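# Lift the carton with both hands and hold it steady

## Task

Grip the carton between the two hands, raise the entire carton so it is at least three finger-widths above the table, and keep it motionless in the air, touching nothing else at the end; the task fails if any motor of either hand still shows moving in hand_stopped_by at the finish.

## Robot and tools

Robot: a humanoid upper body on a stand beyond the table's -x edge, with two arms. left_arm is on the +y side and carries a left hand; right_arm is on the -y side and carries a right hand. Each hand has five fingers driven by six motors.

Scene frame (used in results): z = 0 is the table top, +z is up, +x points across the table away from the robot. The table's near edge is at x = 0.18 m. Shoulders sit about 0.28 m above the pelvis, 0.06 m toward +x, and 0.10 m to either side; each hand point can be at most 0.62 m from its shoulder. Printed positions can be off, more so at full reach.

Hand point: a point 0.05 m in front of the palm, where index pad and thumb tip meet in a pinch. Its own axes: +z along the straight fingers, +y out of the palm, +x across the palm away from the thumb on the right hand (toward the thumb on the left hand). Straight fingers extend 0.06 to 0.07 m past it along +z. A wrist bracket on the little-finger side sticks out and can collide. With the thumb turned fully in front of the palm, a hand wraps objects 0.035 to 0.08 m wide, which then lie across the palm nearer the wrist.

A row is 28 numbers, all in [-1, 1], always for both arms, in this order: left_arm/dx, dy, dz, rx, ry, rz, then left_gripper/little, ring, middle, index, thumb_bend, thumb_turn, force_limit, speed; then the same 14 for right_arm/ and right_gripper/. dx..rz are an offset (not a pose) from the hand point's measured pose at the start of the action, expressed in that hand point's own axes; 1.0 equals 0.6 m or 180 degrees, and rx, ry, rz form one rotation vector. Every row in an action counts from that same start pose. Finger numbers are targets: +1 open/straight, -1 curled shut. thumb_turn +1 puts the thumb beside the palm, -1 in front of it. A pinch is roughly index -0.22, thumb_bend -0.75, thumb_turn -0.57. force_limit maps -1..+1 to about 0..10 N at the fingertip (0..15 N for the two thumb motors) and only stops closing motors. speed maps -1..+1 to near zero..full (0.6 s for the whole travel). Hand numbers are never 'no change': to keep a hand as is, resend its last eight numbers, or if none were sent yet, its hand_measured six values plus hand_force_limit and hand_speed.

Tools:
- execute_actions(actions): a list of actions; each action is a table of up to 15 rows, one per 1/30 s step, the last row held if the table is shorter. An empty list just returns state and images.
- move(target, speed, blocking): target is one 28-number row as above, offsets from the pose in the last result that showed one. Both hand points travel straight toward their targets and finish together, in 0.5 to 10 s. speed is the path top speed in m/s (0.002 to 0.5, default 0.25; turning up to twice that in rad/s). Paths ignore obstacles and the other arm; faster moves and targets set deeper past contact press harder. blocking=false returns after 0.5 s; until the move is shown finished, use wait or stop before other motion.
- wait(seconds): 0 to 10; arms hold their last command.
- stop(): brakes a running move; needs room.
- zoom_image(camera, region): camera is cam_high, cam_left_wrist or cam_right_wrist (each 504x504); region [x0, y0, x1, y1] in pixels, up to 504 by 504.
- show_instructions(): shows reference images.
- finished_scene(scene): ends the current scene by number; irreversible.

Control behaviour: each step the commanded pose is clipped to within 70 mm and 16 degrees of the measured one, so large offsets may take several actions; after an action the arm only continues to its last clipped pose. Position takes priority over orientation. Joint targets move at most 2.4 rad/s. To keep an arm still, send the offset back to its wanted pose first, then zeros.

Results: the state line gives each hand point's end_effector_position (m) and end_effector_quat_wxyz in the scene frame; 'Hand target' lines give the pose currently aimed at. hand_measured, hand_stopped_by and hand_load_n list six values in motor order. hand_stopped_by words: moving, target, force, stalled, fault (motor dead). A motor only starts when its target changes by 0.01 or more; blocked motors read moving, then stalled. Load near 0 on all fingers means the grip is lost. The move: line reports the ending (done, off_target, moving, held, fault) and limits (paced = pose clipped, held = a check blocked steps, after which the arm may jump ahead fast). 'pose unreachable' means the clearance check altered that arm's command.

Avoid: knocking anything off the table; arms or hands striking or squeezing each other hard; joint torque reaching limits (22 N m most joints, 4.4 N m wrist pitch and yaw, held weight included), which halts that arm for 10 s; long loaded holds that overheat motors (warning at 90 °C, arm drops at 120 °C); fast finger closing, which overshoots force_limit (close at speed -0.9 or lower for gentle grips). Before finishing, make sure every hand motor has settled.

Each tool is called after "Request:" by a JSON object that holds its "method" and its "body", one argument or row to a line.

Reference images:

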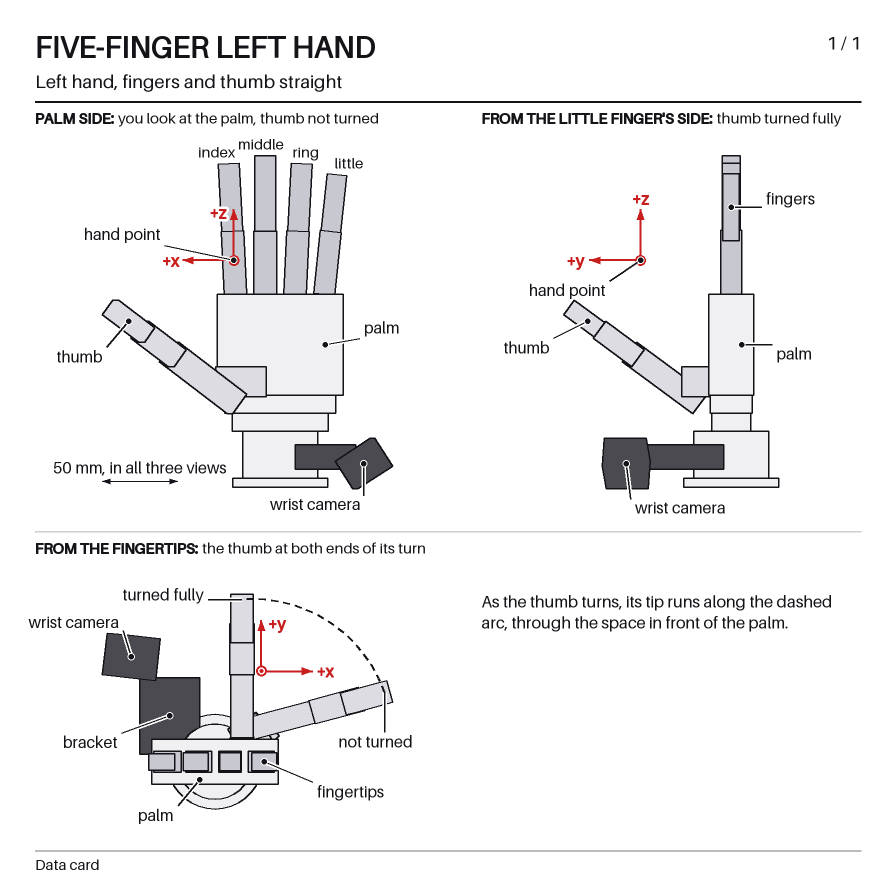

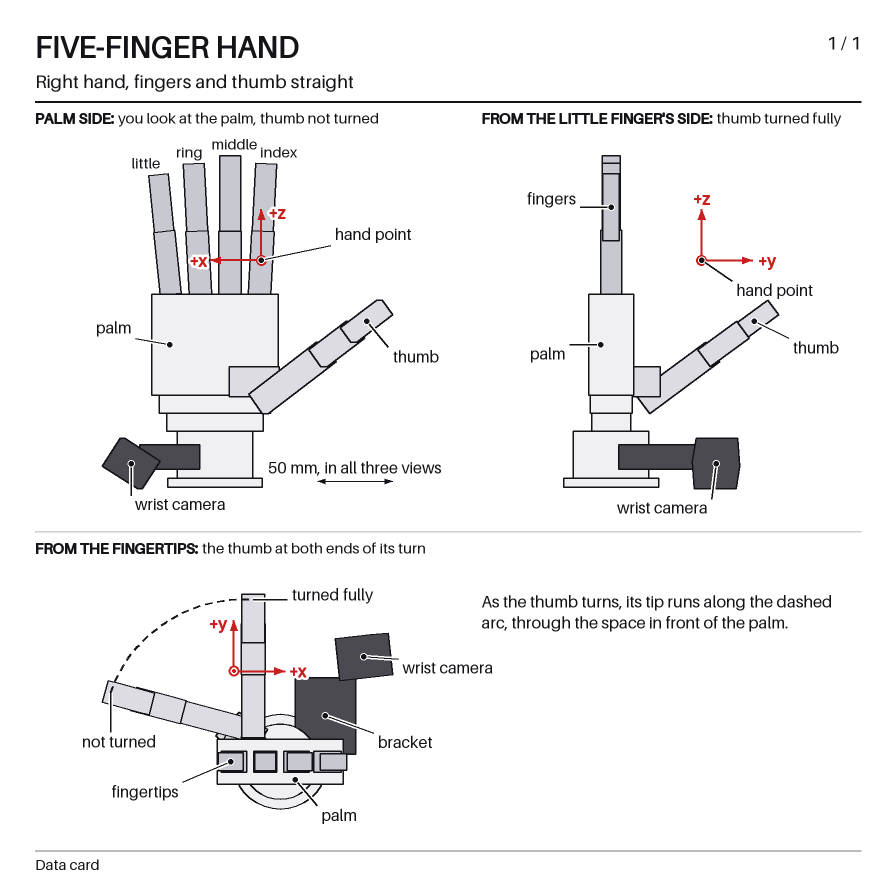

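## Session

Request:
{"method": "execute_actions", "body": {
  "actions": []
}}

Scene clock: 0.00 s.
left_arm: end_effector_position=(+0.0849, +0.1576, +0.4877) hand_measured=(+1.000, +1.000, +1.000, +1.000, +1.000, +1.000) hand_load_n=(+0.0, +0.0, +0.0, +0.0, +0.0, +0.0) hand_stopped_by=(target, target, target, target, target, target) hand_force_limit=0.00 hand_speed=-0.80 end_effector_quat_wxyz=(+0.003, -0.029, -0.124, +0.992) | right_arm: end_effector_position=(+0.1934, -0.0580, +0.4412) hand_measured=(+1.000, +1.000, +1.000, +1.000, +1.000, +1.000) hand_load_n=(+0.0, +0.0, +0.0, +0.0, +0.0, +0.0) hand_stopped_by=(target, target, target, target, target, target) hand_force_limit=0.00 hand_speed=-0.80 end_effector_quat_wxyz=(+0.957, -0.219, +0.121, +0.148)
Joint positions: left_arm=[-0.167  0.563  0.253 -0.646 -0.603 -1.014 -0.215] | right_arm=[-0.037 -0.455 -0.187 -0.464  0.555 -0.963  0.425]
Joint velocities: left_arm=[-0.006  0.006  0.012  0.     0.005  0.     0.   ] | right_arm=[-0.003 -0.006  0.012  0.    -0.005  0.     0.   ]
Motor temperatures (°C, as the motors report them): left_arm=[33 28 34 35 29 23 19] | right_arm=[32 40 27 31 27 19 23]
Hand target (left_arm): +0.085, +0.158, +0.488; +0.003, -0.029, -0.124, +0.992
Hand target (right_arm): +0.193, -0.058, +0.441; +0.957, -0.219, +0.121, +0.148

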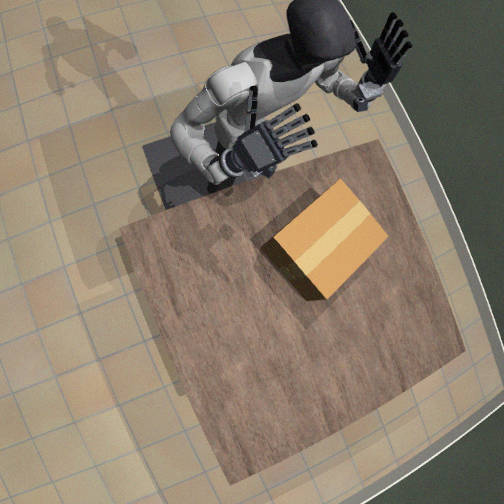

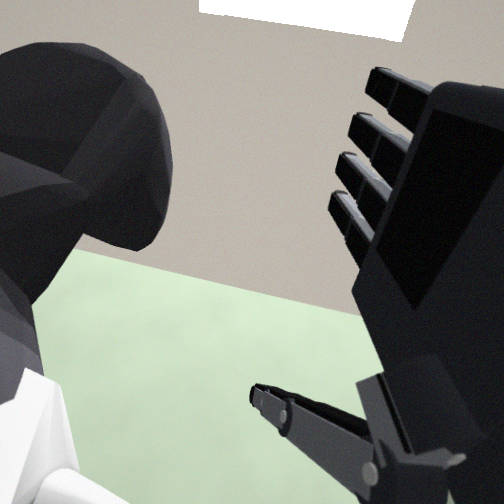

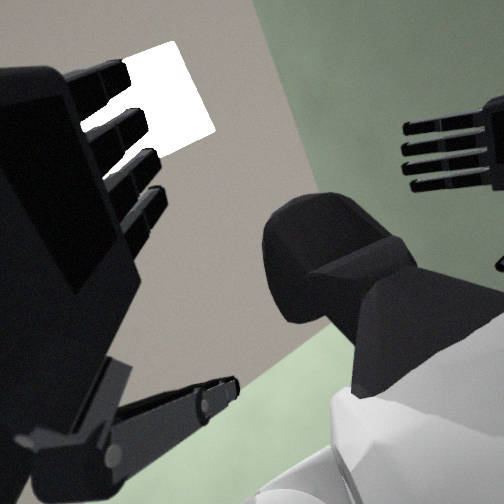

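Request:
{"method": "zoom_image", "body": {
  "camera": "cam_high",
  "region": [200, 100, 450, 350]
}}

Request:
{"method": "zoom_image", "body": {
  "camera": "cam_high",
  "region": [130, 0, 430, 250]
}}

Region (200, 100, 450, 350) of cam_high's 504x504 image, scaled by 2.016, with more detail than that image has.

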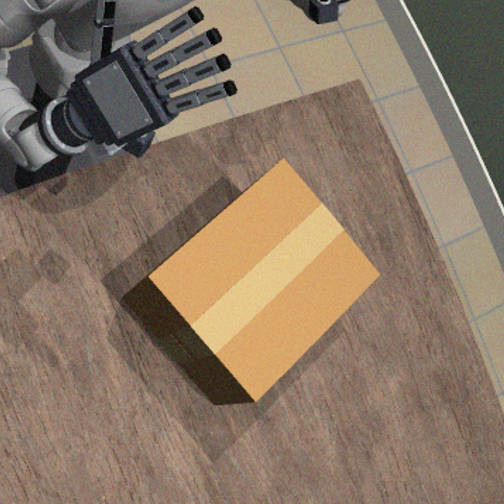

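Region (130, 0, 430, 250) of cam_high's 504x504 image, scaled by 1.680, with more detail than that image has.

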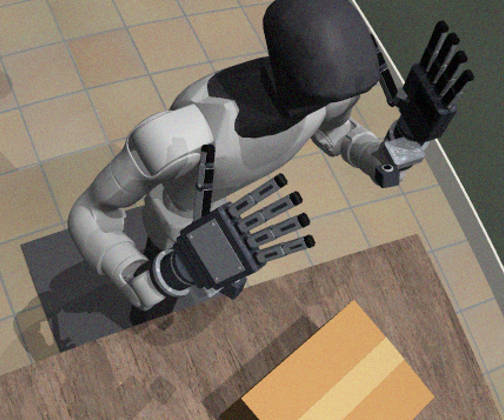

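Request:
{"method": "move", "body": {
  "target": [-0.479,-0.040,-0.413,0.155,-0.660,-0.009,1,1,1,1,1,1,0,-0.8, 0.540,-0.097,-0.185,0.072,0.530,0.123,1,1,1,1,1,1,0,-0.8],
  "speed": 0.4
}}

Scene clock: 5.67 s.
left_arm: end_effector_position=(+0.3875, +0.2361, +0.2737) hand_measured=(+1.000, +1.000, +1.000, +1.000, +1.000, +1.000) hand_load_n=(+0.0, +0.0, +0.0, +0.0, +0.0, +0.0) hand_stopped_by=(target, target, target, target, target, target) hand_force_limit=0.00 hand_speed=-0.80 end_effector_quat_wxyz=(-0.074, +0.831, +0.144, +0.532) | right_arm: end_effector_position=(+0.4935, -0.0764, +0.2742) hand_measured=(+1.000, +1.000, +1.000, +1.000, +1.000, +1.000) hand_load_n=(+0.0, +0.0, +0.0, +0.0, +0.0, +0.0) hand_stopped_by=(target, target, target, target, target, target) hand_force_limit=0.00 hand_speed=-0.80 end_effector_quat_wxyz=(+0.535, -0.141, +0.829, +0.086)
Joint positions: left_arm=[-0.475  0.952  0.078 -0.598 -1.67   0.848  1.141] | right_arm=[-0.673 -1.042  0.09  -0.012  1.169  0.767 -0.12 ]
Joint velocities: left_arm=[-0.006  0.009  0.     0.003 -0.008  0.003  0.004] | right_arm=[-0.005  0.     0.003 -0.006 -0.003  0.     0.   ]
Motor temperatures (°C, as the motors report them): left_arm=[33 28 34 35 29 23 19] | right_arm=[33 40 27 32 27 20 23]
Hand target (left_arm): +0.388, +0.236, +0.273; -0.074, +0.832, +0.143, +0.530
Hand target (right_arm): +0.493, -0.075, +0.273; +0.533, -0.142, +0.830, +0.088
Off the commanded pose (left_arm): 0.004 m, 2 deg.
Off the commanded pose (right_arm): 0.009 m, 1 deg.
move: off_target (left_arm, right_arm)

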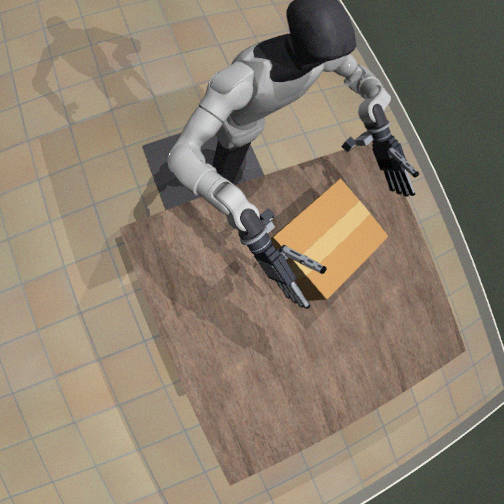

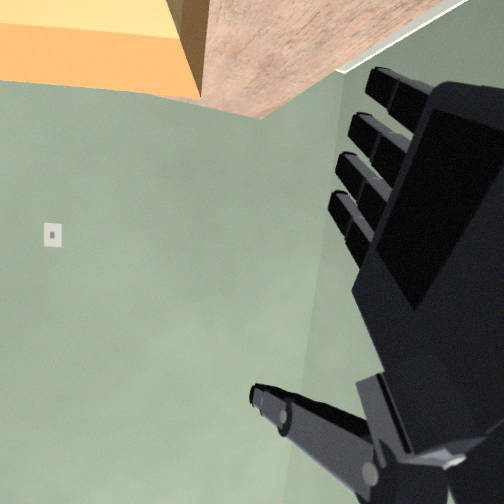

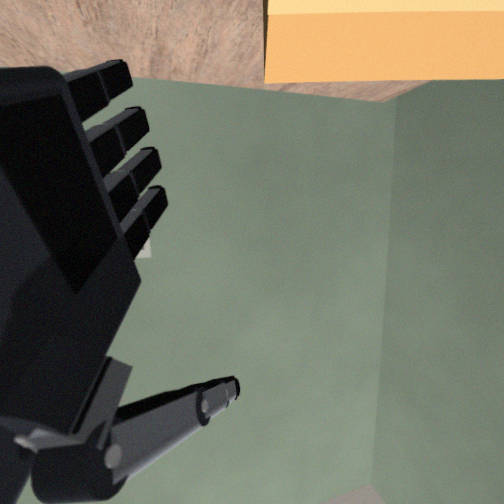

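Request:
{"method": "move", "body": {
  "target": [-0.192,0.055,0.078,0.0035,0,0.009,1,1,1,1,1,1,0,-0.8, 0.192,0.045,0.077,0,0,0,1,1,1,1,1,1,0,-0.8],
  "speed": 0.15
}}

Scene clock: 7.60 s.
left_arm: end_effector_position=(+0.3907, +0.2040, +0.1460) hand_measured=(+1.000, +1.000, +1.000, +1.000, +1.000, +1.000) hand_load_n=(+0.0, +0.0, +0.0, +0.0, +0.0, +0.0) hand_stopped_by=(target, target, target, target, target, target) hand_force_limit=0.00 hand_speed=-0.80 end_effector_quat_wxyz=(-0.090, +0.835, +0.134, +0.526) | right_arm: end_effector_position=(+0.4834, -0.0608, +0.1486) hand_measured=(+1.000, +1.000, +1.000, +1.000, +1.000, +1.000) hand_load_n=(+0.0, +0.0, +0.0, +0.0, +0.0, +0.0) hand_stopped_by=(target, target, target, target, target, target) hand_force_limit=0.00 hand_speed=-0.80 end_effector_quat_wxyz=(+0.533, -0.129, +0.832, +0.083)
Joint positions: left_arm=[-0.25   0.643 -0.327 -0.366 -0.885  0.483  0.8  ] | right_arm=[-0.496 -0.729  0.3    0.235  0.833  0.304 -0.047]
Joint velocities: left_arm=[ 0.002  0.008 -0.005 -0.008  0.011 -0.001  0.   ] | right_arm=[-0.006  0.002 -0.023  0.006  0.     0.     0.   ]
Motor temperatures (°C, as the motors report them): left_arm=[33 28 34 35 29 23 19] | right_arm=[33 41 27 32 27 20 23]
Hand target (left_arm): +0.391, +0.204, +0.146; -0.091, +0.834, +0.133, +0.528
Hand target (right_arm): +0.484, -0.061, +0.149; +0.534, -0.131, +0.831, +0.082
Off the commanded pose (left_arm): 0.007 m, 1 deg.
Off the commanded pose (right_arm): 0.008 m, 1 deg.
move: off_target (left_arm, right_arm)

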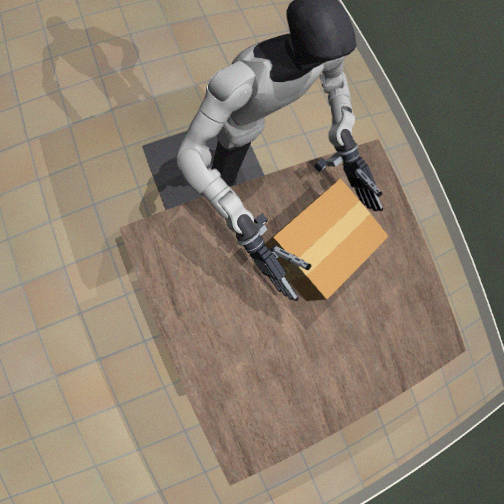

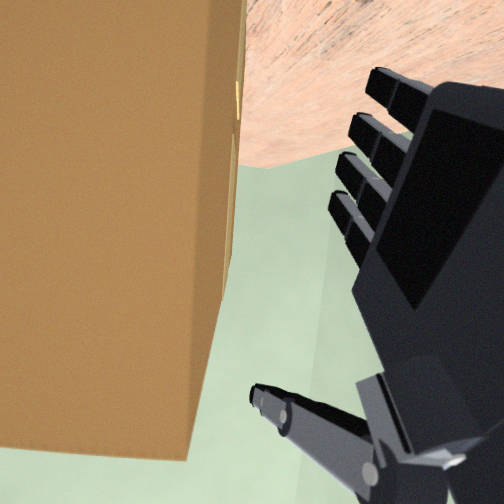

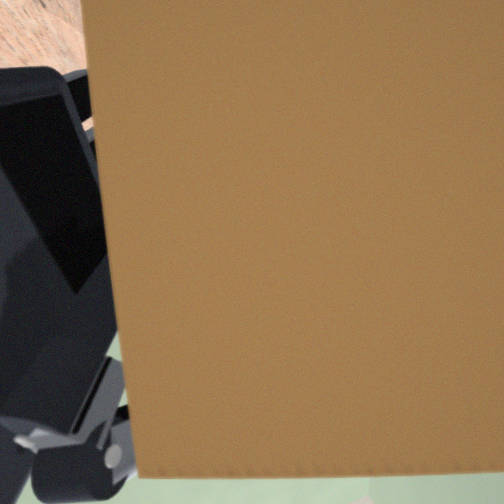

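Request:
{"method": "move", "body": {
  "target": [0.014,0.122,-0.006,0,0,0,1,1,1,1,1,1,0,-0.8, -0.011,0.078,-0.005,-0.004,0.002,-0.002,1,1,1,1,1,1,0,-0.8],
  "speed": 0.06
}}

Scene clock: 9.97 s.
left_arm: end_effector_position=(+0.4121, +0.1531, +0.1476) hand_measured=(+1.000, +1.000, +1.000, +1.000, +1.000, +1.000) hand_load_n=(+0.0, +0.0, +0.0, +0.0, +0.0, +0.0) hand_stopped_by=(target, target, target, target, target, target) hand_force_limit=0.00 hand_speed=-0.80 end_effector_quat_wxyz=(-0.113, +0.834, +0.149, +0.519) | right_arm: end_effector_position=(+0.4741, -0.0298, +0.1531) hand_measured=(+1.000, +1.000, +1.000, +1.000, +1.000, +1.000) hand_load_n=(+0.0, +0.0, +0.0, +0.0, +0.0, +0.0) hand_stopped_by=(target, target, target, target, target, target) hand_force_limit=0.00 hand_speed=-0.80 end_effector_quat_wxyz=(+0.531, -0.129, +0.835, +0.066)
Joint positions: left_arm=[-0.426  0.416 -0.484 -0.293 -0.82   0.558  1.055] | right_arm=[-0.493 -0.676  0.324  0.056  0.833  0.422 -0.246]
Joint velocities: left_arm=[ 0.    -0.008 -0.012  0.002 -0.006  0.     0.009] | right_arm=[ 0.    -0.006 -0.018 -0.005 -0.002  0.     0.   ]
Motor temperatures (°C, as the motors report them): left_arm=[34 28 34 35 29 23 19] | right_arm=[34 41 27 32 27 20 23]
Hand target (left_arm): +0.413, +0.136, +0.151; -0.090, +0.837, +0.139, +0.522
Hand target (right_arm): +0.468, -0.017, +0.154; +0.528, -0.137, +0.834, +0.086
Off the commanded pose (left_arm): 0.020 m, 3 deg.
Off the commanded pose (right_arm): 0.015 m, 2 deg.
move: off_target (left_arm, right_arm)

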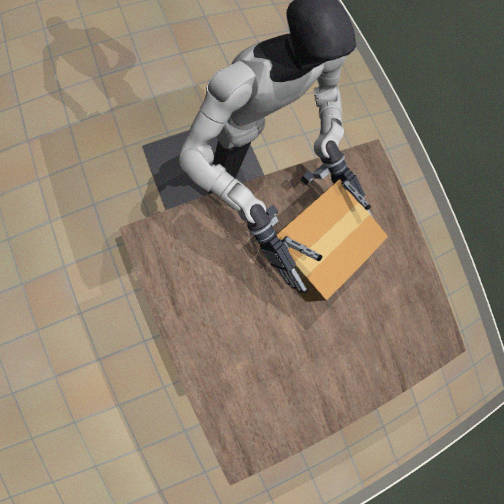

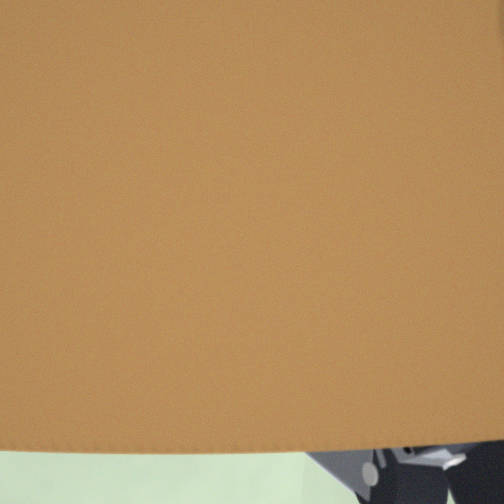

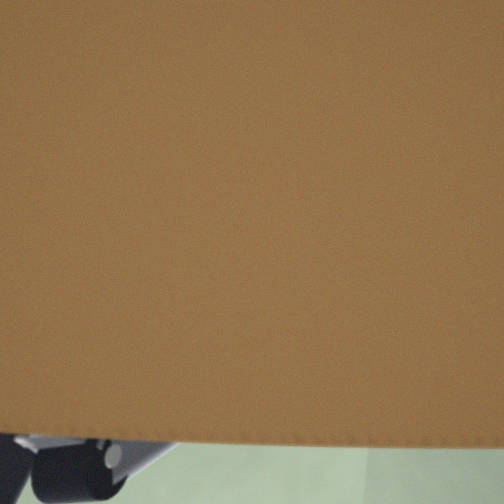

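Request:
{"method": "zoom_image", "body": {
  "camera": "cam_high",
  "region": [240, 140, 400, 310]
}}

Region (240, 140, 400, 310) of cam_high's 504x504 image, scaled by 2.965, with more detail than that image has; it fills the left 474 columns of this view, and the rest is white.

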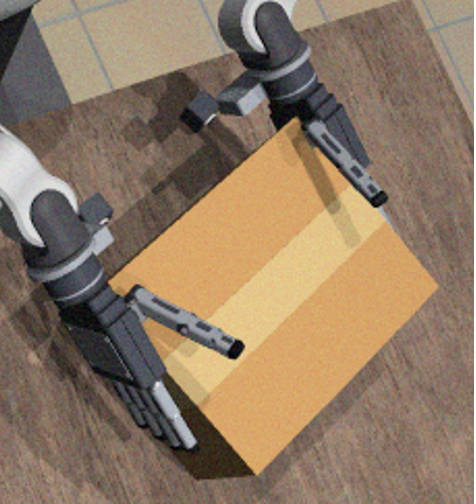

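Request:
{"method": "execute_actions", "body": {
  "actions": [
    [[0,0.03,0,-0.02,0,0,0.6,0.6,0.6,0.6,1,1,-0.5,-0.8, 0,0.028,0,-0.015,0,0,0.6,0.6,0.6,0.6,1,1,-0.5,-0.8],[0,0.033,0,-0.022,0,0,0.6,0.6,0.6,0.6,1,1,-0.5,-0.8, 0,0.031,0,-0.018,0,0,0.6,0.6,0.6,0.6,1,1,-0.5,-0.8],[0,0.036,0,-0.024,0,0,0.6,0.6,0.6,0.6,1,1,-0.5,-0.8, 0,0.034,0,-0.021,0,0,0.6,0.6,0.6,0.6,1,1,-0.5,-0.8],[0,0.039,0,-0.026,0,0,0.6,0.6,0.6,0.6,1,1,-0.5,-0.8, 0,0.037,0,-0.023,0,0,0.6,0.6,0.6,0.6,1,1,-0.5,-0.8],[0,0.042,0,-0.028,0,0,0.6,0.6,0.6,0.6,1,1,-0.5,-0.8, 0,0.040,0,-0.025,0,0,0.6,0.6,0.6,0.6,1,1,-0.5,-0.8],[0,0.045,0,-0.03,0,0,0.6,0.6,0.6,0.6,1,1,-0.5,-0.8, 0,0.043,0,-0.027,0,0,0.6,0.6,0.6,0.6,1,1,-0.5,-0.8],[0,0.048,0,-0.033,0,0,0.6,0.6,0.6,0.6,1,1,-0.5,-0.8, 0,0.045,0,-0.029,0,0,0.6,0.6,0.6,0.6,1,1,-0.5,-0.8],[0,0.051,0,-0.035,0,0,0.6,0.6,0.6,0.6,1,1,-0.5,-0.8, 0,0.047,0,-0.03,0,0,0.6,0.6,0.6,0.6,1,1,-0.5,-0.8]]
  ]
}}

Request:
{"method": "wait", "body": {
  "seconds": 0.4
}}

Scene clock: 11.03 s.
left_arm: end_effector_position=(+0.4226, +0.1538, +0.1474) hand_measured=(+0.868, +0.868, +0.868, +0.868, +1.000, +1.000) hand_load_n=(+0.0, +0.0, +0.0, +0.0, +0.0, +0.0) hand_stopped_by=(moving, moving, moving, moving, target, target) hand_force_limit=-0.50 hand_speed=-0.80 end_effector_quat_wxyz=(-0.106, +0.831, +0.143, +0.527) | right_arm: end_effector_position=(+0.4786, -0.0304, +0.1529) hand_measured=(+0.868, +0.868, +0.868, +0.868, +1.000, +1.000) hand_load_n=(+0.0, +0.0, +0.0, +0.0, +0.0, +0.0) hand_stopped_by=(moving, moving, moving, moving, target, target) hand_force_limit=-0.50 hand_speed=-0.80 end_effector_quat_wxyz=(+0.532, -0.133, +0.834, +0.068)
Joint positions: left_arm=[-0.46   0.425 -0.488 -0.223 -0.809  0.514  0.992] | right_arm=[-0.516 -0.678  0.331  0.097  0.826  0.41  -0.217]
Joint velocities: left_arm=[-0.014  0.    -0.011  0.008  0.003 -0.016 -0.001] | right_arm=[-0.009  0.     0.02   0.005 -0.005 -0.005  0.   ]
Motor temperatures (°C, as the motors report them): left_arm=[34 28 34 36 29 23 19] | right_arm=[34 41 27 32 27 20 24]
Hand target (left_arm): +0.422, +0.125, +0.147; -0.067, +0.839, +0.121, +0.526
Hand target (right_arm): +0.465, -0.004, +0.153; +0.524, -0.153, +0.831, +0.106
Off the commanded pose (left_arm): 0.029 m, 5 deg.
Off the commanded pose (right_arm): 0.030 m, 5 deg.

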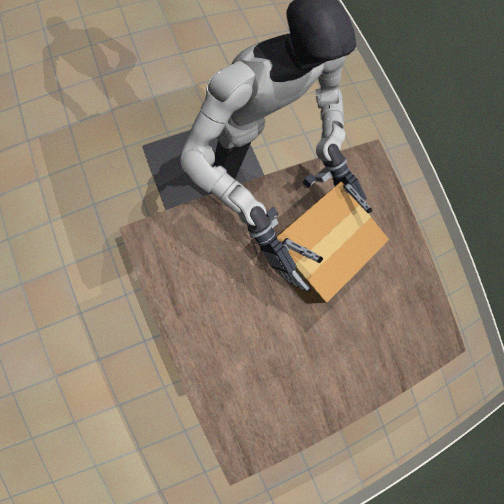

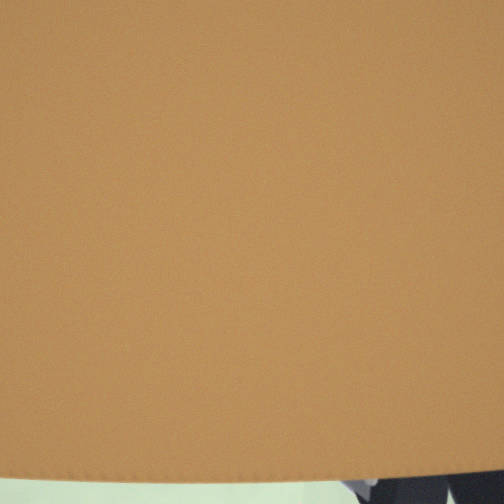

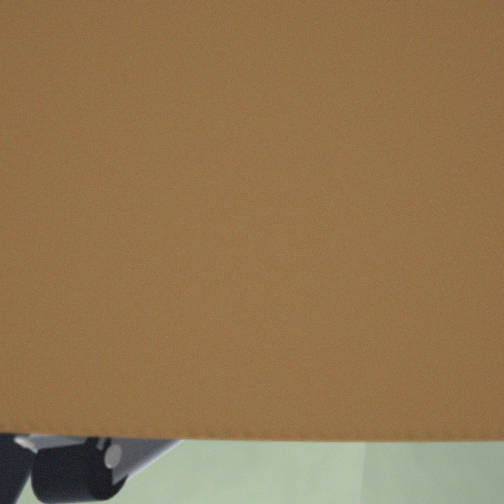

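Scene clock: 11.43 s.
left_arm: end_effector_position=(+0.4233, +0.1550, +0.1468) hand_measured=(+0.780, +0.824, +0.836, +0.814, +1.000, +1.000) hand_load_n=(+4.0, +0.0, +0.0, +2.5, +0.0, +0.0) hand_stopped_by=(force, force, force, force, target, target) hand_force_limit=-0.50 hand_speed=-0.80 end_effector_quat_wxyz=(-0.110, +0.831, +0.142, +0.527) | right_arm: end_effector_position=(+0.4792, -0.0311, +0.1521) hand_measured=(+0.758, +0.792, +0.836, +0.836, +1.000, +1.000) hand_load_n=(+3.0, +2.5, +0.5, +1.5, +0.0, +0.0) hand_stopped_by=(force, force, force, force, target, target) hand_force_limit=-0.50 hand_speed=-0.80 end_effector_quat_wxyz=(+0.533, -0.135, +0.833, +0.063)
Joint positions: left_arm=[-0.464  0.425 -0.491 -0.216 -0.805  0.514  0.995] | right_arm=[-0.518 -0.678  0.334  0.1    0.817  0.41  -0.22 ]
Joint velocities: left_arm=[ 0.006 -0.009 -0.006 -0.005 -0.003  0.     0.   ] | right_arm=[-0.008 -0.014  0.    -0.003 -0.009  0.     0.   ]
Motor temperatures (°C, as the motors report them): left_arm=[34 28 34 36 29 23 19] | right_arm=[34 41 27 32 27 20 24]
Hand target (left_arm): +0.422, +0.125, +0.147; -0.067, +0.839, +0.121, +0.526
Hand target (right_arm): +0.465, -0.004, +0.153; +0.524, -0.153, +0.831, +0.106
Off the commanded pose (left_arm): 0.030 m, 6 deg.
Off the commanded pose (right_arm): 0.031 m, 5 deg.
wait: 0.40 s; no rest

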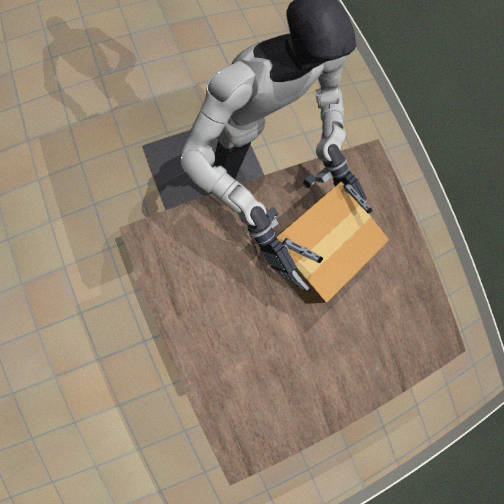

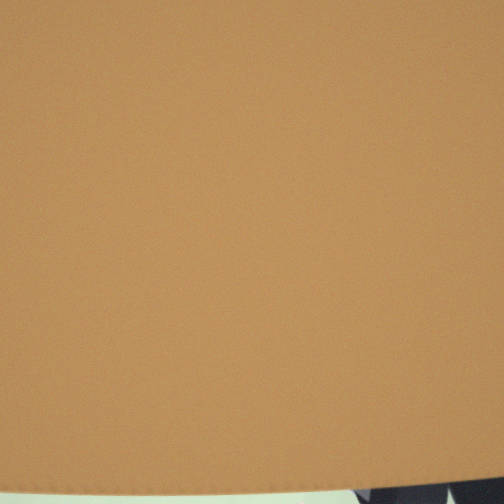

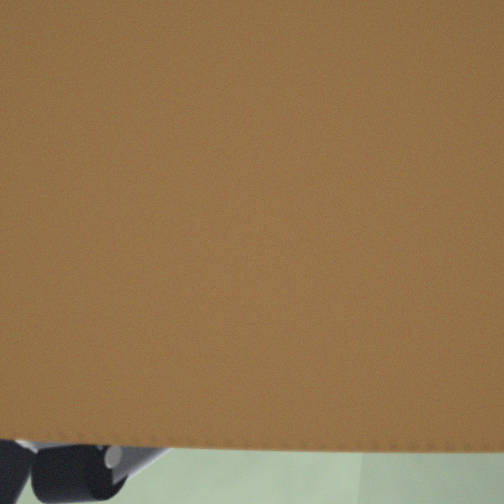

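Request:
{"method": "execute_actions", "body": {
  "actions": [
    [[-0.007,0.05,-0.02,-0.033,0,0,0.6,0.6,0.6,0.6,1,1,-0.5,-0.8, 0,0.053,-0.011,-0.031,0,0,0.6,0.6,0.6,0.6,1,1,-0.5,-0.8],[-0.007,0.054,-0.021,-0.034,0,0,0.6,0.6,0.6,0.6,1,1,-0.5,-0.8, 0,0.056,-0.012,-0.032,0,0,0.6,0.6,0.6,0.6,1,1,-0.5,-0.8],[-0.006,0.058,-0.023,-0.035,0,0,0.6,0.6,0.6,0.6,1,1,-0.5,-0.8, -0.001,0.059,-0.014,-0.033,0,0,0.6,0.6,0.6,0.6,1,1,-0.5,-0.8],[-0.004,0.061,-0.025,-0.036,0,0,0.6,0.6,0.6,0.6,1,1,-0.5,-0.8, -0.003,0.062,-0.016,-0.034,0,0,0.6,0.6,0.6,0.6,1,1,-0.5,-0.8],[-0.001,0.063,-0.027,-0.037,0,0,0.6,0.6,0.6,0.6,1,1,-0.5,-0.8, -0.006,0.065,-0.018,-0.035,0,0,0.6,0.6,0.6,0.6,1,1,-0.5,-0.8],[0.003,0.063,-0.029,-0.038,0,0,0.6,0.6,0.6,0.6,1,1,-0.5,-0.8, -0.010,0.065,-0.020,-0.036,0,0,0.6,0.6,0.6,0.6,1,1,-0.5,-0.8],[0.007,0.063,-0.031,-0.038,0,0,0.6,0.6,0.6,0.6,1,1,-0.5,-0.8, -0.014,0.065,-0.022,-0.036,0,0,0.6,0.6,0.6,0.6,1,1,-0.5,-0.8],[0.012,0.063,-0.033,-0.038,0,0,0.6,0.6,0.6,0.6,1,1,-0.5,-0.8, -0.019,0.065,-0.024,-0.036,0,0,0.6,0.6,0.6,0.6,1,1,-0.5,-0.8],[0.017,0.063,-0.035,-0.038,0,0,0.6,0.6,0.6,0.6,1,1,-0.5,-0.8, -0.024,0.065,-0.026,-0.036,0,0,0.6,0.6,0.6,0.6,1,1,-0.5,-0.8],[0.022,0.062,-0.038,-0.038,0,0,0.6,0.6,0.6,0.6,1,1,-0.5,-0.8, -0.029,0.064,-0.029,-0.036,0,0,0.6,0.6,0.6,0.6,1,1,-0.5,-0.8],[0.027,0.062,-0.040,-0.038,0,0,0.6,0.6,0.6,0.6,1,1,-0.5,-0.8, -0.034,0.064,-0.031,-0.036,0,0,0.6,0.6,0.6,0.6,1,1,-0.5,-0.8],[0.032,0.062,-0.042,-0.038,0,0,0.6,0.6,0.6,0.6,1,1,-0.5,-0.8, -0.039,0.064,-0.033,-0.036,0,0,0.6,0.6,0.6,0.6,1,1,-0.5,-0.8],[0.037,0.062,-0.045,-0.038,0,0,0.6,0.6,0.6,0.6,1,1,-0.5,-0.8, -0.044,0.064,-0.036,-0.036,0,0,0.6,0.6,0.6,0.6,1,1,-0.5,-0.8],[0.041,0.062,-0.047,-0.038,0,0,0.6,0.6,0.6,0.6,1,1,-0.5,-0.8, -0.048,0.064,-0.038,-0.036,0,0,0.6,0.6,0.6,0.6,1,1,-0.5,-0.8],[0.045,0.062,-0.049,-0.038,0,0,0.6,0.6,0.6,0.6,1,1,-0.5,-0.8, -0.052,0.064,-0.040,-0.036,0,0,0.6,0.6,0.6,0.6,1,1,-0.5,-0.8]]
  ]
}}

Request:
{"method": "wait", "body": {
  "seconds": 0.3
}}

Scene clock: 12.97 s.
left_arm: end_effector_position=(+0.4174, +0.1491, +0.1561) hand_measured=(+0.780, +0.824, +0.836, +0.814, +1.000, +1.000) hand_load_n=(+0.0, +0.0, +0.0, +3.0, +0.0, +0.0) hand_stopped_by=(force, force, force, force, target, target) hand_force_limit=-0.50 hand_speed=-0.80 end_effector_quat_wxyz=(-0.113, +0.839, +0.133, +0.516) | right_arm: end_effector_position=(+0.4697, -0.0334, +0.1602) hand_measured=(+0.758, +0.792, +0.836, +0.836, +1.000, +1.000) hand_load_n=(+0.0, +1.0, +1.0, +4.0, +0.0, +0.0) hand_stopped_by=(force, force, force, force, target, target) hand_force_limit=-0.50 hand_speed=-0.80 end_effector_quat_wxyz=(+0.511, -0.147, +0.846, +0.051)
Joint positions: left_arm=[-0.481  0.434 -0.475 -0.308 -0.88   0.625  1.079] | right_arm=[-0.511 -0.743  0.302 -0.034  0.895  0.563 -0.286]
Joint velocities: left_arm=[-0.27  -0.04   0.293 -0.64  -0.29   0.192  0.447] | right_arm=[-0.04  -0.141 -0.342 -0.499  0.337  0.213 -0.246]
Motor temperatures (°C, as the motors report them): left_arm=[34 28 34 36 29 23 20] | right_arm=[35 41 27 32 27 21 24]
Hand target (left_arm): +0.420, +0.114, +0.182; -0.060, +0.835, +0.108, +0.536
Hand target (right_arm): +0.457, +0.005, +0.187; +0.524, -0.172, +0.827, +0.110
Off the commanded pose (left_arm): 0.044 m, 7 deg.
Off the commanded pose (right_arm): 0.049 m, 7 deg.

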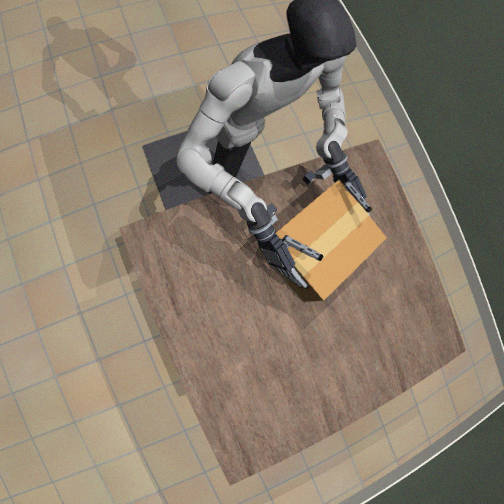

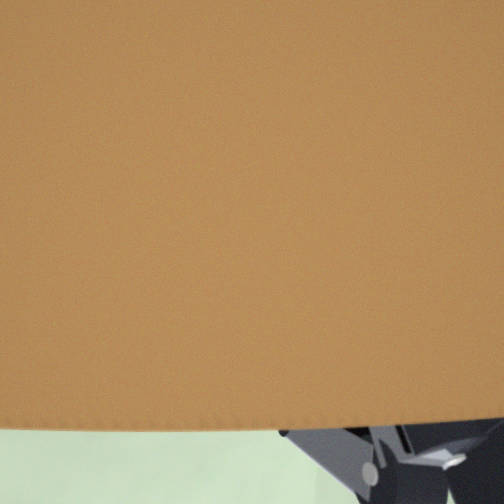

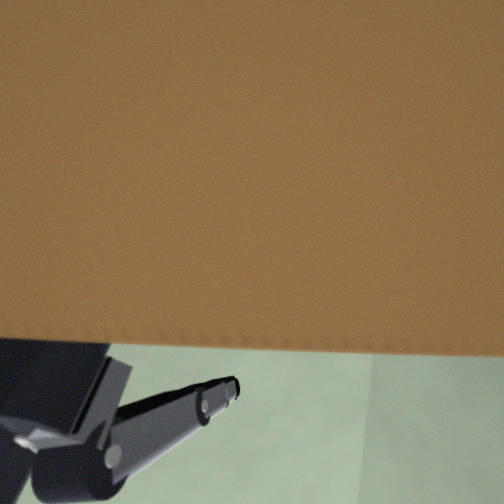

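Scene clock: 13.27 s.
left_arm: end_effector_position=(+0.4243, +0.1518, +0.1824) hand_measured=(+0.780, +0.824, +0.836, +0.814, +1.000, +1.000) hand_load_n=(+4.5, +0.0, +0.5, +3.5, +0.0, +0.0) hand_stopped_by=(force, force, force, force, target, target) hand_force_limit=-0.50 hand_speed=-0.80 end_effector_quat_wxyz=(-0.112, +0.823, +0.142, +0.538) | right_arm: end_effector_position=(+0.4750, -0.0312, +0.1811) hand_measured=(+0.758, +0.792, +0.836, +0.836, +1.000, +1.000) hand_load_n=(+2.0, +3.0, +1.5, +3.5, +0.0, +0.0) hand_stopped_by=(force, force, force, force, target, target) hand_force_limit=-0.50 hand_speed=-0.80 end_effector_quat_wxyz=(+0.529, -0.145, +0.835, +0.053)
Joint positions: left_arm=[-0.52   0.434 -0.45  -0.346 -0.893  0.644  1.11 ] | right_arm=[-0.532 -0.756  0.277 -0.07   0.911  0.58  -0.302]
Joint velocities: left_arm=[ 0.     0.    -0.002  0.008  0.008  0.01   0.   ] | right_arm=[ 0.012 -0.002  0.003  0.002 -0.005  0.006  0.   ]
Motor temperatures (°C, as the motors report them): left_arm=[34 28 34 36 29 23 20] | right_arm=[35 41 27 33 27 21 25]
Hand target (left_arm): +0.420, +0.114, +0.182; -0.060, +0.835, +0.108, +0.536
Hand target (right_arm): +0.457, +0.005, +0.187; +0.524, -0.172, +0.827, +0.110
Off the commanded pose (left_arm): 0.038 m, 7 deg.
Off the commanded pose (right_arm): 0.040 m, 7 deg.
wait: 0.30 s; no rest

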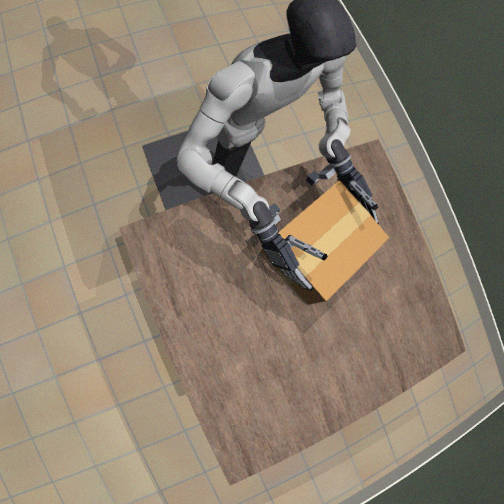

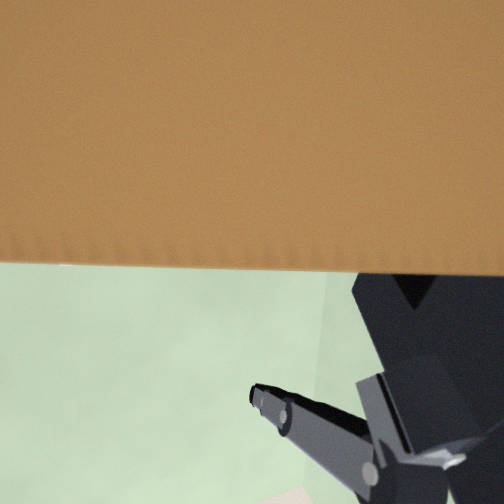

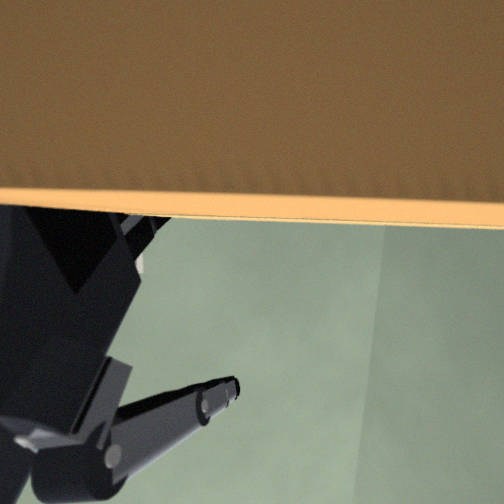

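Request:
{"method": "move", "body": {
  "target": [-0.041,-0.010,0.019,-0.016,-0.009,-0.004,1,1,1,1,1,1,-0.5,0, 0.048,-0.010,0.022,-0.014,-0.005,0.016,1,1,1,1,1,1,-0.5,0],
  "speed": 0.07
}}

Scene clock: 14.93 s.
left_arm: end_effector_position=(+0.4226, +0.1590, +0.1565) hand_measured=(+1.000, +1.000, +1.000, +1.000, +1.000, +1.000) hand_load_n=(+0.0, +0.0, +0.0, +0.0, +0.0, +0.0) hand_stopped_by=(target, target, target, target, target, target) hand_force_limit=-0.50 hand_speed=0.00 end_effector_quat_wxyz=(-0.086, +0.832, +0.136, +0.531) | right_arm: end_effector_position=(+0.4786, -0.0420, +0.1506) hand_measured=(+1.000, +1.000, +1.000, +1.000, +1.000, +1.000) hand_load_n=(+0.0, +0.0, +0.0, +0.0, +0.0, +0.0) hand_stopped_by=(target, target, target, target, target, target) hand_force_limit=-0.50 hand_speed=0.00 end_effector_quat_wxyz=(+0.530, -0.130, +0.834, +0.085)
Joint positions: left_arm=[-0.457  0.482 -0.452 -0.262 -0.869  0.529  0.946] | right_arm=[-0.499 -0.703  0.317  0.155  0.842  0.356 -0.131]
Joint velocities: left_arm=[-0.002 -0.015 -0.002  0.006 -0.011 -0.002  0.   ] | right_arm=[ 0.     0.005  0.011  0.     0.    -0.001  0.   ]
Motor temperatures (°C, as the motors report them): left_arm=[35 28 34 36 29 23 20] | right_arm=[36 41 27 33 27 22 25]
Hand target (left_arm): +0.423, +0.159, +0.156; -0.087, +0.831, +0.134, +0.532
Hand target (right_arm): +0.479, -0.041, +0.150; +0.531, -0.132, +0.833, +0.085
Off the commanded pose (left_arm): 0.001 m, 0 deg.
Off the commanded pose (right_arm): 0.003 m, 1 deg.
move: done

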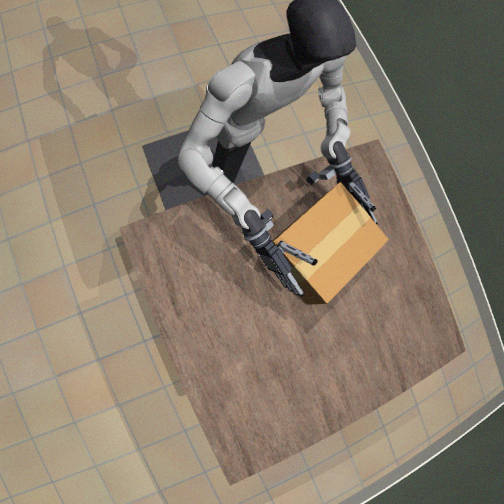

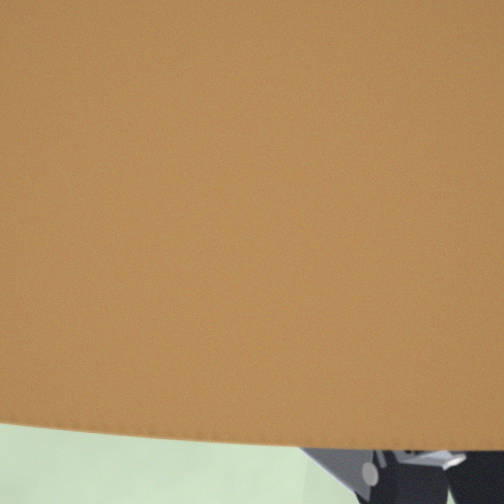

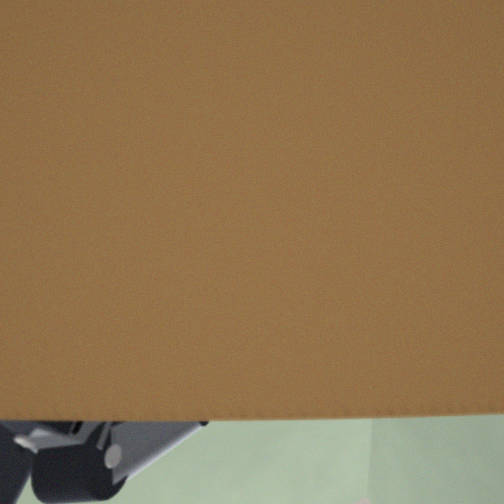

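Request:
{"method": "move", "body": {
  "target": [-0.008,0.118,-0.025,-0.055,0,-0.012,1,1,1,1,1,1,-0.5,0, 0.0,0.122,-0.018,-0.055,0,0.016,1,1,1,1,1,1,-0.5,0],
  "speed": 0.08
}}

Scene clock: 16.53 s.
left_arm: end_effector_position=(+0.4293, +0.1517, +0.1549) hand_measured=(+1.000, +1.000, +1.000, +1.000, +1.000, +1.000) hand_load_n=(+0.0, +0.0, +0.0, +0.0, +0.0, +0.0) hand_stopped_by=(target, target, target, target, target, target) hand_force_limit=-0.50 hand_speed=0.00 end_effector_quat_wxyz=(-0.094, +0.822, +0.142, +0.543) | right_arm: end_effector_position=(+0.4731, -0.0337, +0.1519) hand_measured=(+1.000, +1.000, +1.000, +1.000, +1.000, +1.000) hand_load_n=(+0.0, +0.0, +0.0, +0.0, +0.0, +0.0) hand_stopped_by=(target, target, target, target, target, target) hand_force_limit=-0.50 hand_speed=0.00 end_effector_quat_wxyz=(+0.530, -0.124, +0.835, +0.084)
Joint positions: left_arm=[-0.484  0.441 -0.511 -0.19  -0.813  0.45   0.963] | right_arm=[-0.481 -0.688  0.323  0.09   0.854  0.379 -0.196]
Joint velocities: left_arm=[-0.002 -0.009 -0.011  0.011  0.012 -0.009  0.006] | right_arm=[-0.006 -0.005 -0.014  0.    -0.002  0.    -0.003]
Motor temperatures (°C, as the motors report them): left_arm=[35 28 34 36 29 23 21] | right_arm=[36 41 27 33 27 21 26]
Hand target (left_arm): +0.424, +0.090, +0.161; -0.004, +0.834, +0.106, +0.541
Hand target (right_arm): +0.445, +0.021, +0.157; +0.514, -0.155, +0.827, +0.169
Off the commanded pose (left_arm): 0.065 m, 11 deg.
Off the commanded pose (right_arm): 0.064 m, 11 deg.
move: off_target (left_arm, right_arm)

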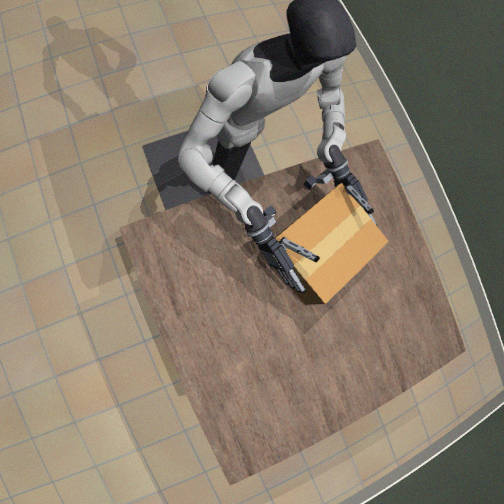

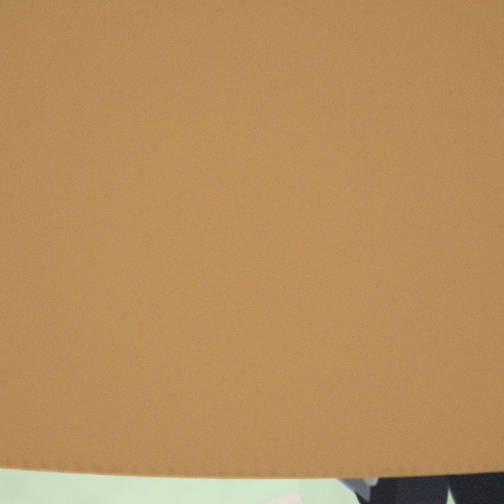

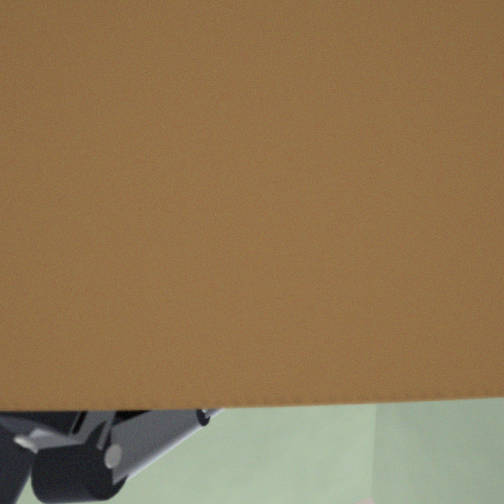

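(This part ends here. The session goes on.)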